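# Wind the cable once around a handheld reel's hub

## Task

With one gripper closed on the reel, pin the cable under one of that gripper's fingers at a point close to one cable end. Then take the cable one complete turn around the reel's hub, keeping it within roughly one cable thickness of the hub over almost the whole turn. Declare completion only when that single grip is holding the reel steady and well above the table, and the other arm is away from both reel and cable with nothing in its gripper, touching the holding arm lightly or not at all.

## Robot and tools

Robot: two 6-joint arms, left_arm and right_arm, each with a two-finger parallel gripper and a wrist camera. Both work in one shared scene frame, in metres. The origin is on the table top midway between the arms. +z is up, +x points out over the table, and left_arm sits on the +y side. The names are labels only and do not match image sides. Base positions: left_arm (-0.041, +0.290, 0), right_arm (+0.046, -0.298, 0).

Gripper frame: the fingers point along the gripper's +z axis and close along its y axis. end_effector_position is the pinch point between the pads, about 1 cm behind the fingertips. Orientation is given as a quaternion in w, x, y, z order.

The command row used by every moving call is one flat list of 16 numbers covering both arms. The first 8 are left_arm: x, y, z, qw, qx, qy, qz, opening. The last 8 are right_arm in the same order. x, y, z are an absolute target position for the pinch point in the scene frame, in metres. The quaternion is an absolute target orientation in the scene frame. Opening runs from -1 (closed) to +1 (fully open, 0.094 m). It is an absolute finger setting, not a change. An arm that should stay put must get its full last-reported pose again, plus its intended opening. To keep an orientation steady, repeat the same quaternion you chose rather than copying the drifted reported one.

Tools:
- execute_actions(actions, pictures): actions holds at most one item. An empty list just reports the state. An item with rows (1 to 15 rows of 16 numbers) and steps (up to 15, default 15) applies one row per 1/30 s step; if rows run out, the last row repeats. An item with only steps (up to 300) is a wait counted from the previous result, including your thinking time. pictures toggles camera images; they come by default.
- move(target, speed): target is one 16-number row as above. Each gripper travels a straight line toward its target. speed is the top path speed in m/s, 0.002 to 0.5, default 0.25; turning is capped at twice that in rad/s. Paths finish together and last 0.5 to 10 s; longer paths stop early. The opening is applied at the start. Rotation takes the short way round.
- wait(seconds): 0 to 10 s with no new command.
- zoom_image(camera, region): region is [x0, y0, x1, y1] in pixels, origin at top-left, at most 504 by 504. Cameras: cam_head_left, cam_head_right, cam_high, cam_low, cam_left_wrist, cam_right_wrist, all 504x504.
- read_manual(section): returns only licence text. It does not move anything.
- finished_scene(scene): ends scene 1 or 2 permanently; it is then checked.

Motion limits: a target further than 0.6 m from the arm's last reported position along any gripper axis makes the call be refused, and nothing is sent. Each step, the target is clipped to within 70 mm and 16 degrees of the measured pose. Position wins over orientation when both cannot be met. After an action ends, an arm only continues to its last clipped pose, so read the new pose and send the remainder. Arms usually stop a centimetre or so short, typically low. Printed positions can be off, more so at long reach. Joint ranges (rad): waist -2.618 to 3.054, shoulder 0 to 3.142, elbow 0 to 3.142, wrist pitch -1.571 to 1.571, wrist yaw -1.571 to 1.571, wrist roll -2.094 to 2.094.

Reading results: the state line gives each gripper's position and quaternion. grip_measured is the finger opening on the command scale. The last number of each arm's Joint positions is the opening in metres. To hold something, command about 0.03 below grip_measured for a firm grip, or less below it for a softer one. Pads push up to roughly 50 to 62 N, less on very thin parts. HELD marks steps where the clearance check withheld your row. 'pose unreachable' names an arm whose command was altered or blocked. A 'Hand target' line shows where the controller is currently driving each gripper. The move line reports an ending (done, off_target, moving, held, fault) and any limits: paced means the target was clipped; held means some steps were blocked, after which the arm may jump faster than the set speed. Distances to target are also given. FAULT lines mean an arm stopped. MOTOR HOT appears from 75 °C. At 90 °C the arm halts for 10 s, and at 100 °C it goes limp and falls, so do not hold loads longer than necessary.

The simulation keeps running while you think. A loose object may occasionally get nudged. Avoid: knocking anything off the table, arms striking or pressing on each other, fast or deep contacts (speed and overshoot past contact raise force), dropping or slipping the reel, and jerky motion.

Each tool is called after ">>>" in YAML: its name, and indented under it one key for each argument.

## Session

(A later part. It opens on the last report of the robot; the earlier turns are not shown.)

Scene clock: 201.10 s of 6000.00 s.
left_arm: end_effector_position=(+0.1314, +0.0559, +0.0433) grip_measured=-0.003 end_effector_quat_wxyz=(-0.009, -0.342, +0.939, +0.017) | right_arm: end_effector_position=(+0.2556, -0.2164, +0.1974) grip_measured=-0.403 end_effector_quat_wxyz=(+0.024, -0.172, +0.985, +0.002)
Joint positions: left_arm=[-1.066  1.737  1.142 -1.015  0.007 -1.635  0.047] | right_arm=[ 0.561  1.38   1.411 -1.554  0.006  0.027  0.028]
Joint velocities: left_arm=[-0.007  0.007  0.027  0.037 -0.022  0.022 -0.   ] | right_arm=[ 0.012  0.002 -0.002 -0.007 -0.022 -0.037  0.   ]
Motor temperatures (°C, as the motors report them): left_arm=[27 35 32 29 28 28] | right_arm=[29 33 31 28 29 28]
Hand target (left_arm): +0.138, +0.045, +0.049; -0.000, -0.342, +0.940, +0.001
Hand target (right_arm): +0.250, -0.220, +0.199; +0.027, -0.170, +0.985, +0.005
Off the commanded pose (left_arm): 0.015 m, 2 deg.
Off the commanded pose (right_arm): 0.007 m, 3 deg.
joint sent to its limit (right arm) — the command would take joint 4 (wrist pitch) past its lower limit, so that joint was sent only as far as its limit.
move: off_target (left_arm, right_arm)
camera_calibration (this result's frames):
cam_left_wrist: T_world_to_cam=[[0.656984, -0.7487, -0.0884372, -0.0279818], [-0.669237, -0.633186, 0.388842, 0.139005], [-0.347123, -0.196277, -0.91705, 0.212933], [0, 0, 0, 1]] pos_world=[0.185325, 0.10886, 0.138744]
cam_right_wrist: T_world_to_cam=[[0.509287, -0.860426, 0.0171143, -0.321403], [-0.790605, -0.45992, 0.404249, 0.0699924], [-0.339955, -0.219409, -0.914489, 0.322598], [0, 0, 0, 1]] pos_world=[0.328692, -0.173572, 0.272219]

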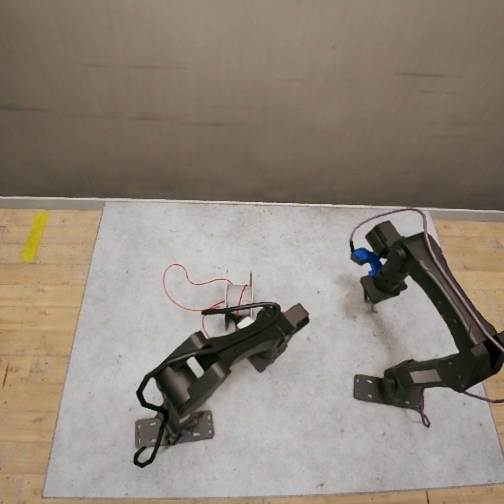

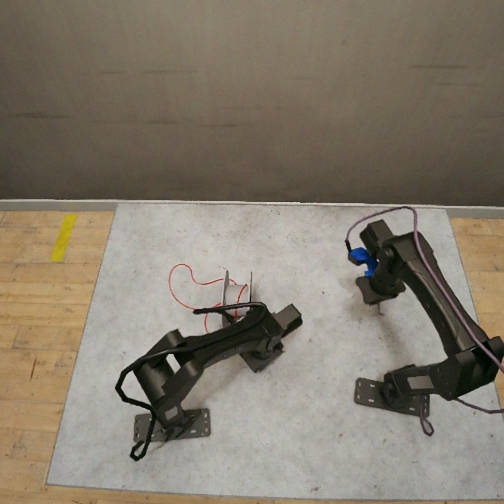

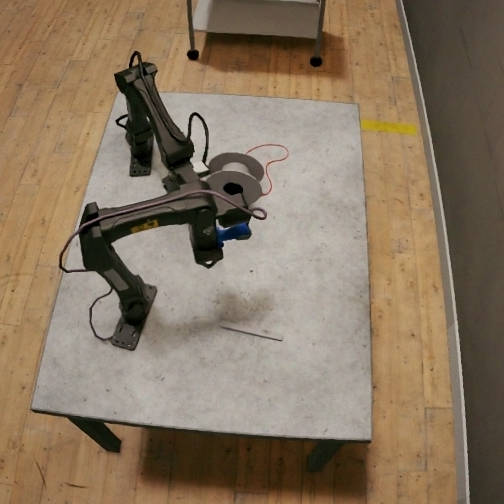

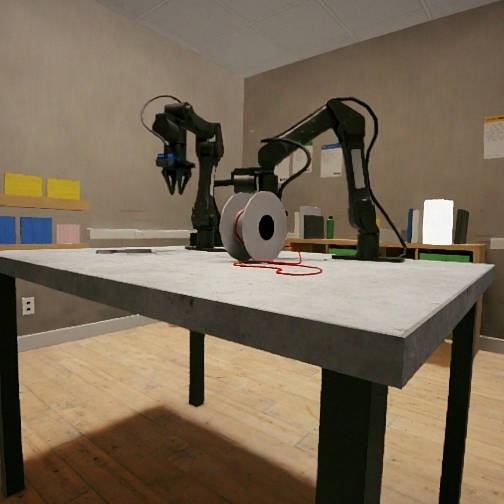

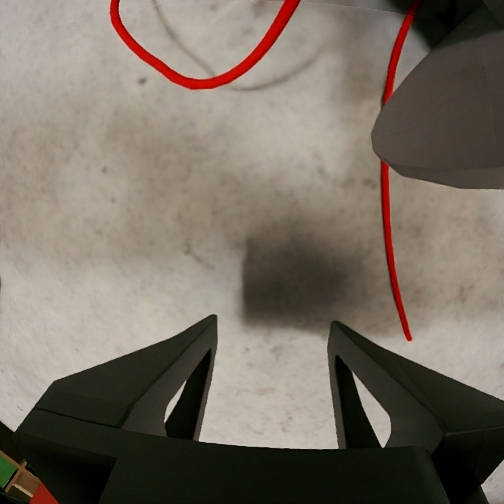

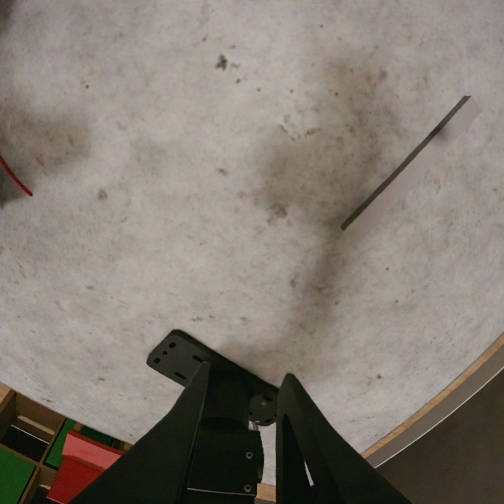

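>>> move:
  target: [0.13,0.0,0.06,0,0,1,0,0.1,0.25,-0.3,0.2,0,0,1,0,-0.4]

>>> move:
  target: [0.174,-0.016,0.04,0,0,1,0,0.1,0.25,-0.3,0.2,0,0,1,0,-0.4]

>>> move:
  target: [0.174,-0.016,0.004,0,0,1,0,0.1,0.25,-0.3,0.2,0,0,1,0,-0.4]

>>> move:
  target: [0.174,-0.016,0.004,0,0,1,0,-0.98,0.25,-0.3,0.2,0,0,1,0,-0.4]

Scene clock: 208.77 s of 6000.00 s.
left_arm: end_effector_position=(+0.1276, +0.0057, +0.0558) grip_measured=+0.097 end_effector_quat_wxyz=(-0.004, -0.008, +1.000, -0.000) | right_arm: end_effector_position=(+0.2564, -0.2981, +0.1989) grip_measured=-0.403 end_effector_quat_wxyz=(+0.036, -0.001, +0.999, -0.003)
Joint positions: left_arm=[-1.166  1.835  1.316 -1.056  0.007 -1.053  0.052] | right_arm=[ 0.189  1.307  1.361 -1.554  0.006 -0.002  0.028]
Joint velocities: left_arm=[ 0.002 -0.022  0.007 -0.022 -0.051 -0.007 -0.002] | right_arm=[ 0.002 -0.002 -0.002 -0.081 -0.037 -0.007 -0.001]
Motor temperatures (°C, as the motors report them): left_arm=[27 35 33 29 28 28] | right_arm=[29 33 30 28 29 28]
Hand target (left_arm): +0.129, +0.000, +0.060; -0.000, +0.000, +1.000, +0.000
Hand target (right_arm): +0.250, -0.301, +0.199; +0.036, +0.000, +0.999, -0.005
Off the commanded pose (left_arm): 0.007 m, 1 deg.
Off the commanded pose (right_arm): 0.007 m, 4 deg.
joint sent to its limit (right arm) — the command would take joint 4 (wrist pitch) past its lower limit, so that joint was sent only as far as its limit.
move: off_target (right_arm)
camera_calibration (this result's frames):
cam_left_wrist: T_world_to_cam=[[0.0382317, -0.998033, -0.0496886, 0.0161958], [-0.917587, -0.0547533, 0.393746, 0.12793], [-0.395692, 0.0305401, -0.917875, 0.218171], [0, 0, 0, 1]] pos_world=[0.203096, 0.0165056, 0.150686]
cam_right_wrist: T_world_to_cam=[[0.189414, -0.981631, 0.0228731, -0.347397], [-0.908404, -0.166346, 0.383578, 0.154262], [-0.372727, -0.093433, -0.923225, 0.354053], [0, 0, 0, 1]] pos_world=[0.337899, -0.282275, 0.275645]

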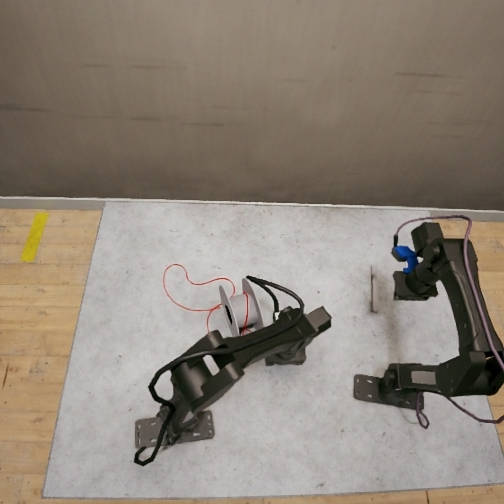

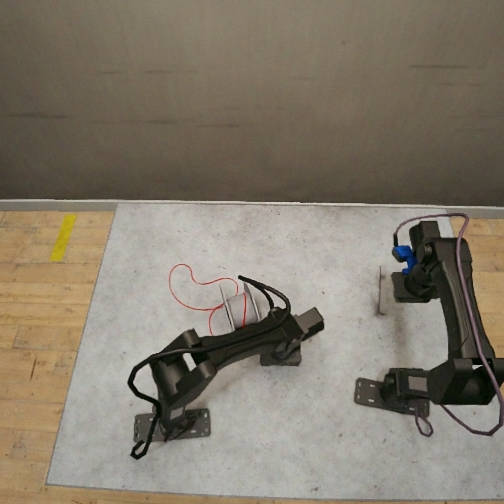

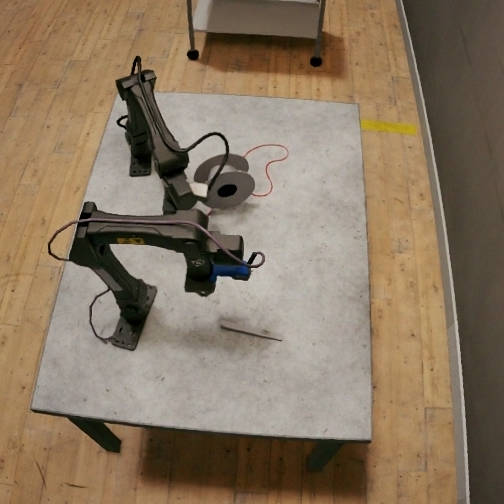

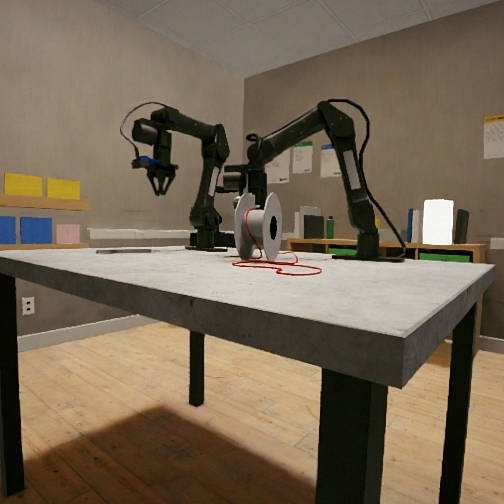

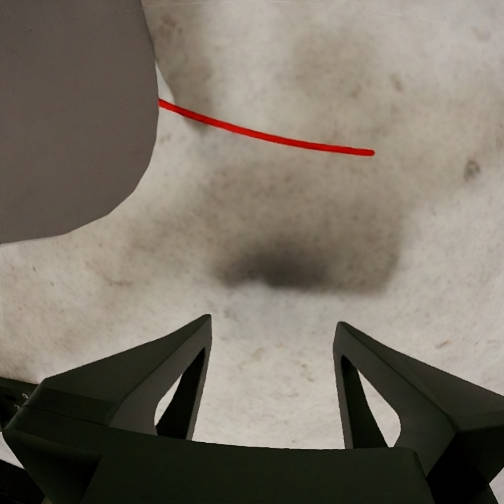

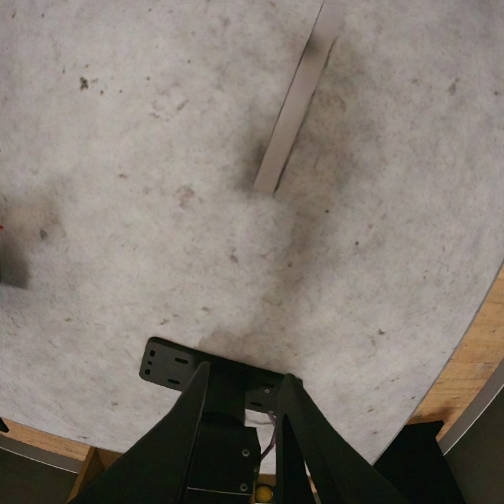

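Scene clock: 209.57 s of 6000.00 s.
left_arm: end_effector_position=(+0.1656, -0.0107, +0.0349) grip_measured=+0.097 end_effector_quat_wxyz=(-0.009, -0.001, +1.000, +0.007) | right_arm: end_effector_position=(+0.2564, -0.2981, +0.1989) grip_measured=-0.403 end_effector_quat_wxyz=(+0.036, -0.003, +0.999, -0.003)
Joint positions: left_arm=[-1.099  1.999  1.454 -1.049  0.006 -0.971  0.052] | right_arm=[ 0.189  1.307  1.361 -1.554  0.006 -0.007  0.028]
Joint velocities: left_arm=[ 0.007 -0.002  0.002  0.022 -0.066  0.022 -0.   ] | right_arm=[ 0.002 -0.007 -0.012 -0.037 -0.037 -0.037 -0.   ]
Motor temperatures (°C, as the motors report them): left_arm=[27 35 33 29 28 28] | right_arm=[29 33 30 28 29 28]
Hand target (left_arm): +0.174, -0.017, +0.040; +0.000, -0.000, +1.000, -0.000
Hand target (right_arm): +0.250, -0.300, +0.199; +0.036, +0.000, +0.999, -0.000
Off the commanded pose (left_arm): 0.011 m, 1 deg.
Off the commanded pose (right_arm): 0.007 m, 4 deg.
joint sent to its limit (right arm) — the command would take joint 4 (wrist pitch) past its lower limit, so that joint was sent only as far as its limit.
move: off_target (left_arm, right_arm)
camera_calibration (this result's frames):
cam_left_wrist: T_world_to_cam=[[0.0231894, -0.997643, -0.0645813, 0.000395245], [-0.914303, -0.0472921, 0.40226, 0.169395], [-0.404366, 0.0497188, -0.913245, 0.216048], [0, 0, 0, 1]] pos_world=[0.242232, -0.00233631, 0.12919]
cam_right_wrist: T_world_to_cam=[[0.194268, -0.980674, 0.0232156, -0.348425], [-0.907559, -0.170702, 0.383663, 0.152731], [-0.372285, -0.0956029, -0.923181, 0.353284], [0, 0, 0, 1]] pos_world=[0.337822, -0.281845, 0.275637]

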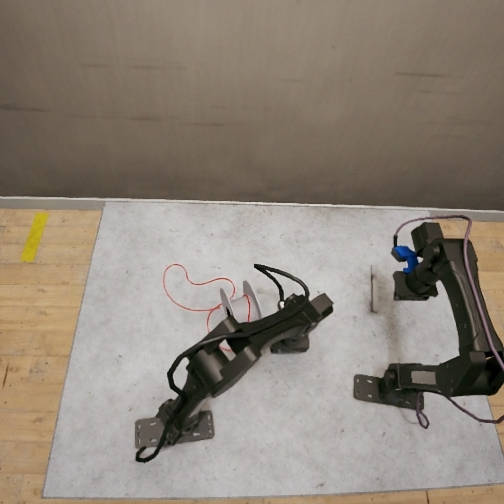

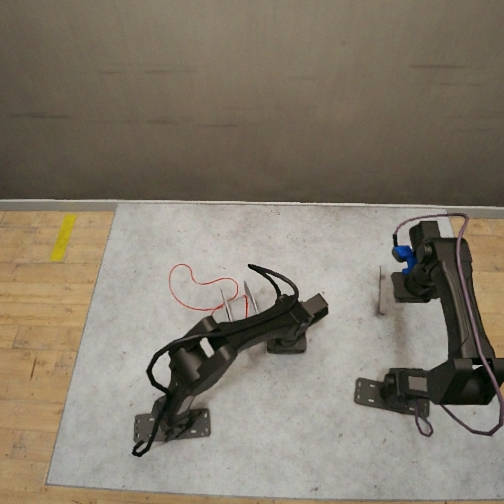

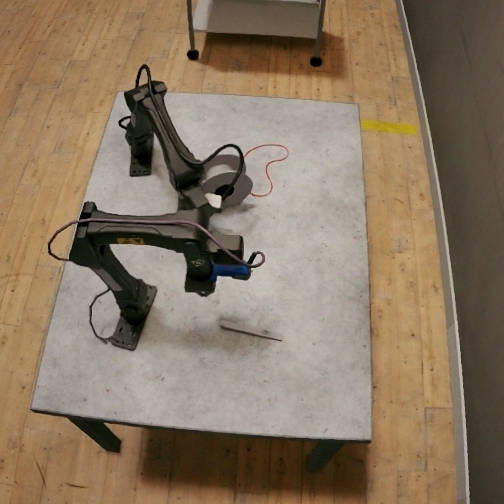

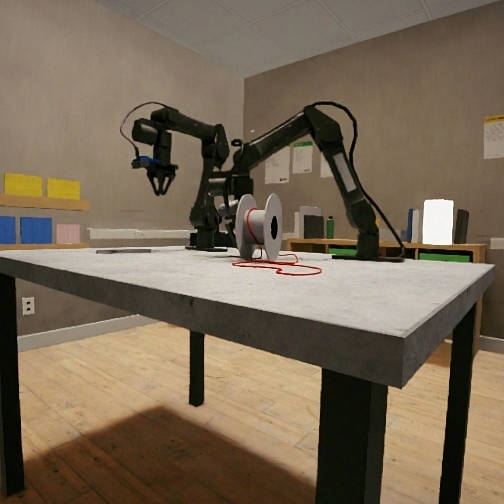

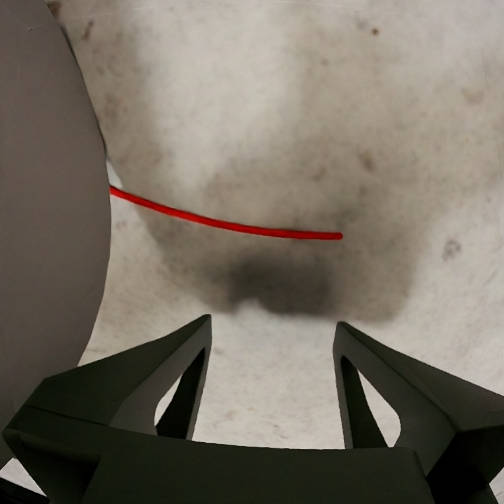

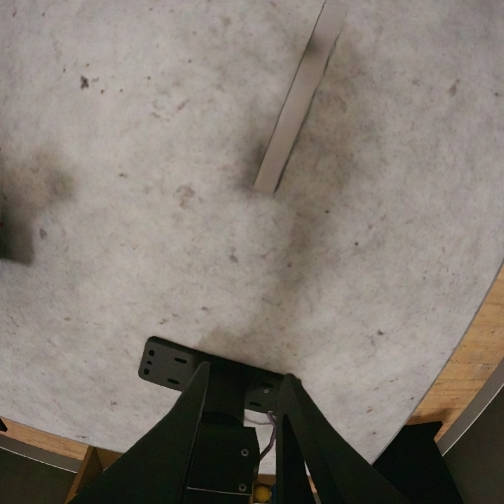

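Scene clock: 210.50 s of 6000.00 s.
left_arm: end_effector_position=(+0.1729, -0.0213, +0.0117) grip_measured=+0.097 end_effector_quat_wxyz=(+0.002, +0.001, +1.000, -0.008) | right_arm: end_effector_position=(+0.2564, -0.2981, +0.1989) grip_measured=-0.403 end_effector_quat_wxyz=(+0.036, -0.003, +0.999, -0.003)
Joint positions: left_arm=[-1.099  2.042  1.42  -0.934  0.006 -0.968  0.052] | right_arm=[ 0.189  1.307  1.361 -1.554  0.006 -0.007  0.028]
Joint velocities: left_arm=[-0.002  0.002  0.002  0.037  0.022 -0.022 -0.   ] | right_arm=[-0.002 -0.022 -0.012  0.051 -0.051  0.037 -0.001]
Motor temperatures (°C, as the motors report them): left_arm=[27 35 33 29 28 28] | right_arm=[29 33 30 28 29 28]
Hand target (left_arm): +0.174, -0.016, +0.004; -0.000, +0.000, +1.000, -0.000
Hand target (right_arm): +0.250, -0.300, +0.199; +0.036, +0.000, +0.999, -0.000
Off the commanded pose (left_arm): 0.009 m, 1 deg.
Off the commanded pose (right_arm): 0.007 m, 4 deg.
joint sent to its limit (right arm) — the command would take joint 4 (wrist pitch) past its lower limit, so that joint was sent only as far as its limit.
move: off_target (right_arm)
camera_calibration (this result's frames):
cam_left_wrist: T_world_to_cam=[[0.020409, -0.999226, -0.033637, -0.0118195], [-0.922693, -0.0317799, 0.384223, 0.186938], [-0.384995, 0.023195, -0.922627, 0.194465], [0, 0, 0, 1]] pos_world=[0.247595, -0.0103801, 0.107195]
cam_right_wrist: T_world_to_cam=[[0.194268, -0.980674, 0.0232156, -0.348425], [-0.907559, -0.170702, 0.383663, 0.152731], [-0.372285, -0.0956029, -0.923181, 0.353284], [0, 0, 0, 1]] pos_world=[0.337822, -0.281845, 0.275637]

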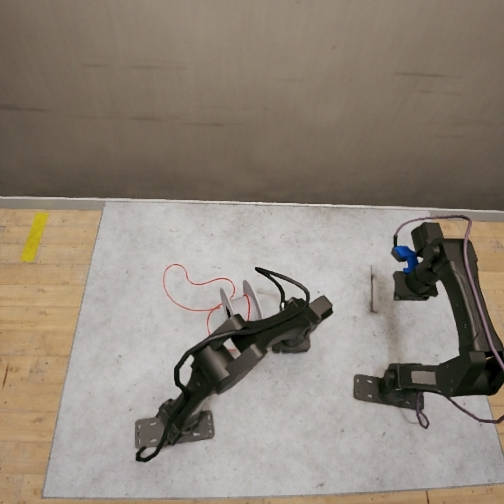

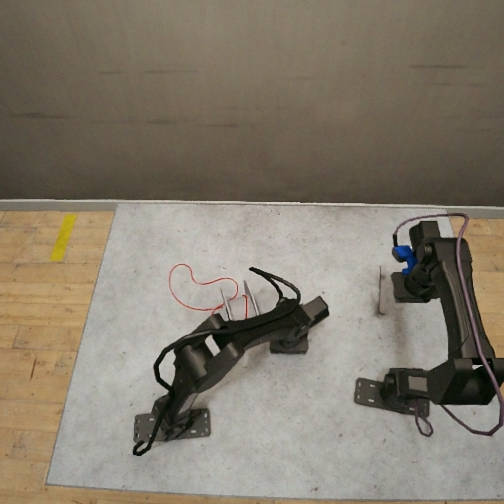

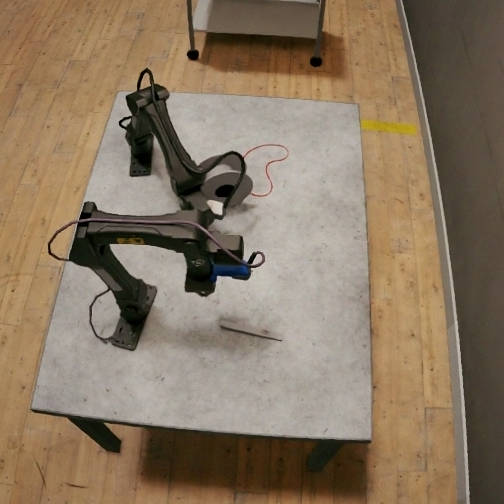

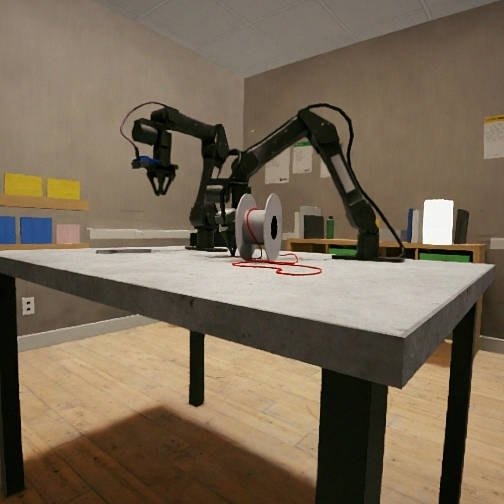

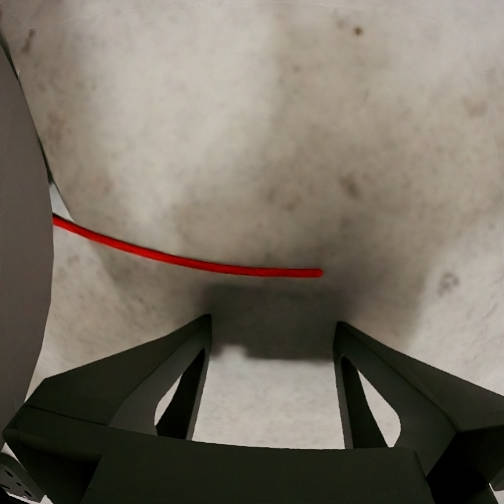

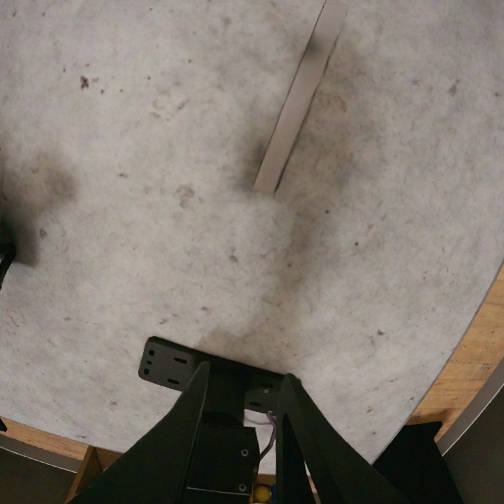

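Scene clock: 211.20 s of 6000.00 s.
left_arm: end_effector_position=(+0.1730, -0.0215, +0.0117) grip_measured=-0.977 end_effector_quat_wxyz=(+0.002, +0.001, +1.000, -0.008) | right_arm: end_effector_position=(+0.2564, -0.2981, +0.1989) grip_measured=-0.403 end_effector_quat_wxyz=(+0.036, -0.004, +0.999, -0.003)
Joint positions: left_arm=[-1.099  2.042  1.42  -0.934  0.006 -0.967  0.001] | right_arm=[ 0.189  1.307  1.361 -1.554  0.006 -0.007  0.028]
Joint velocities: left_arm=[-0.002  0.002 -0.012 -0.066 -0.007 -0.051  0.   ] | right_arm=[ 0.007  0.017 -0.017 -0.051 -0.022 -0.007  0.001]
Motor temperatures (°C, as the motors report them): left_arm=[27 35 33 29 28 28] | right_arm=[29 33 30 28 29 28]
Hand target (left_arm): +0.174, -0.016, +0.004; -0.000, -0.000, +1.000, +0.000
Hand target (right_arm): +0.250, -0.300, +0.199; +0.036, -0.000, +0.999, -0.000
Off the commanded pose (left_arm): 0.009 m, 1 deg.
Off the commanded pose (right_arm): 0.007 m, 4 deg.
joint sent to its limit (right arm) — the command would take joint 4 (wrist pitch) past its lower limit, so that joint was sent only as far as its limit.
move: off_target (right_arm)
camera_calibration (this result's frames):
cam_left_wrist: T_world_to_cam=[[0.0200424, -0.999254, -0.033001, -0.0119225], [-0.922873, -0.0311869, 0.383839, 0.187079], [-0.384582, 0.0227627, -0.92281, 0.194434], [0, 0, 0, 1]] pos_world=[0.247665, -0.010505, 0.107224]
cam_right_wrist: T_world_to_cam=[[0.194641, -0.980599, 0.0232419, -0.348504], [-0.907493, -0.171036, 0.383669, 0.152613], [-0.372251, -0.0957697, -0.923178, 0.353225], [0, 0, 0, 1]] pos_world=[0.337816, -0.281812, 0.275637]

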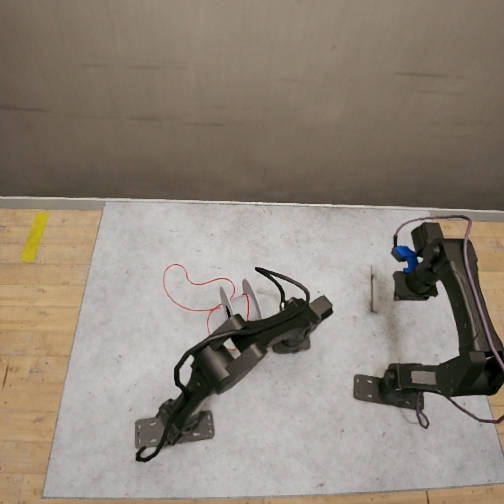

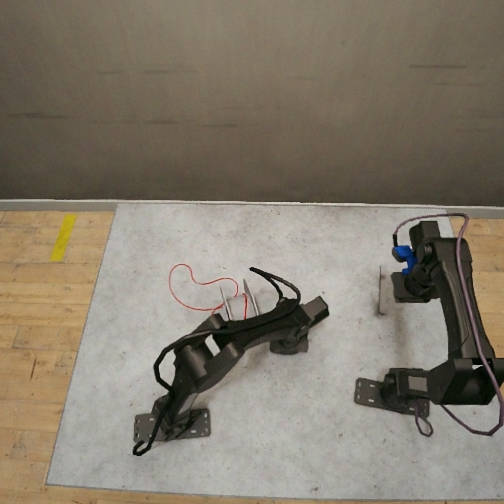

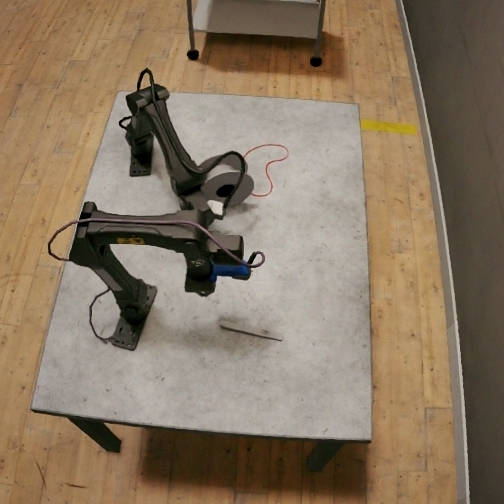

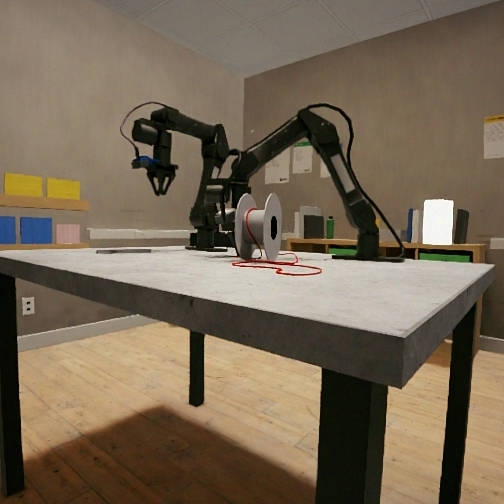

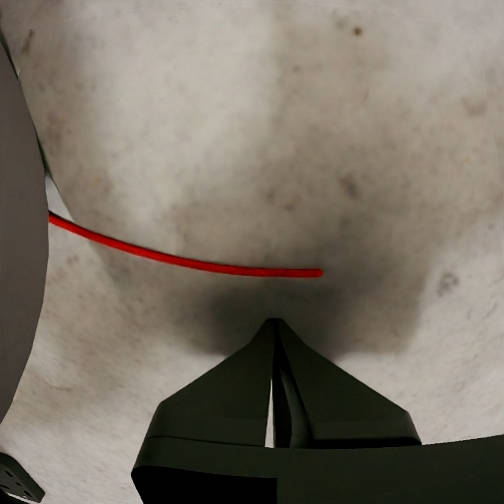

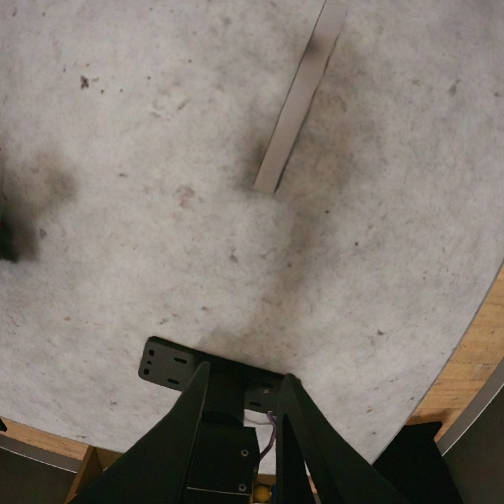

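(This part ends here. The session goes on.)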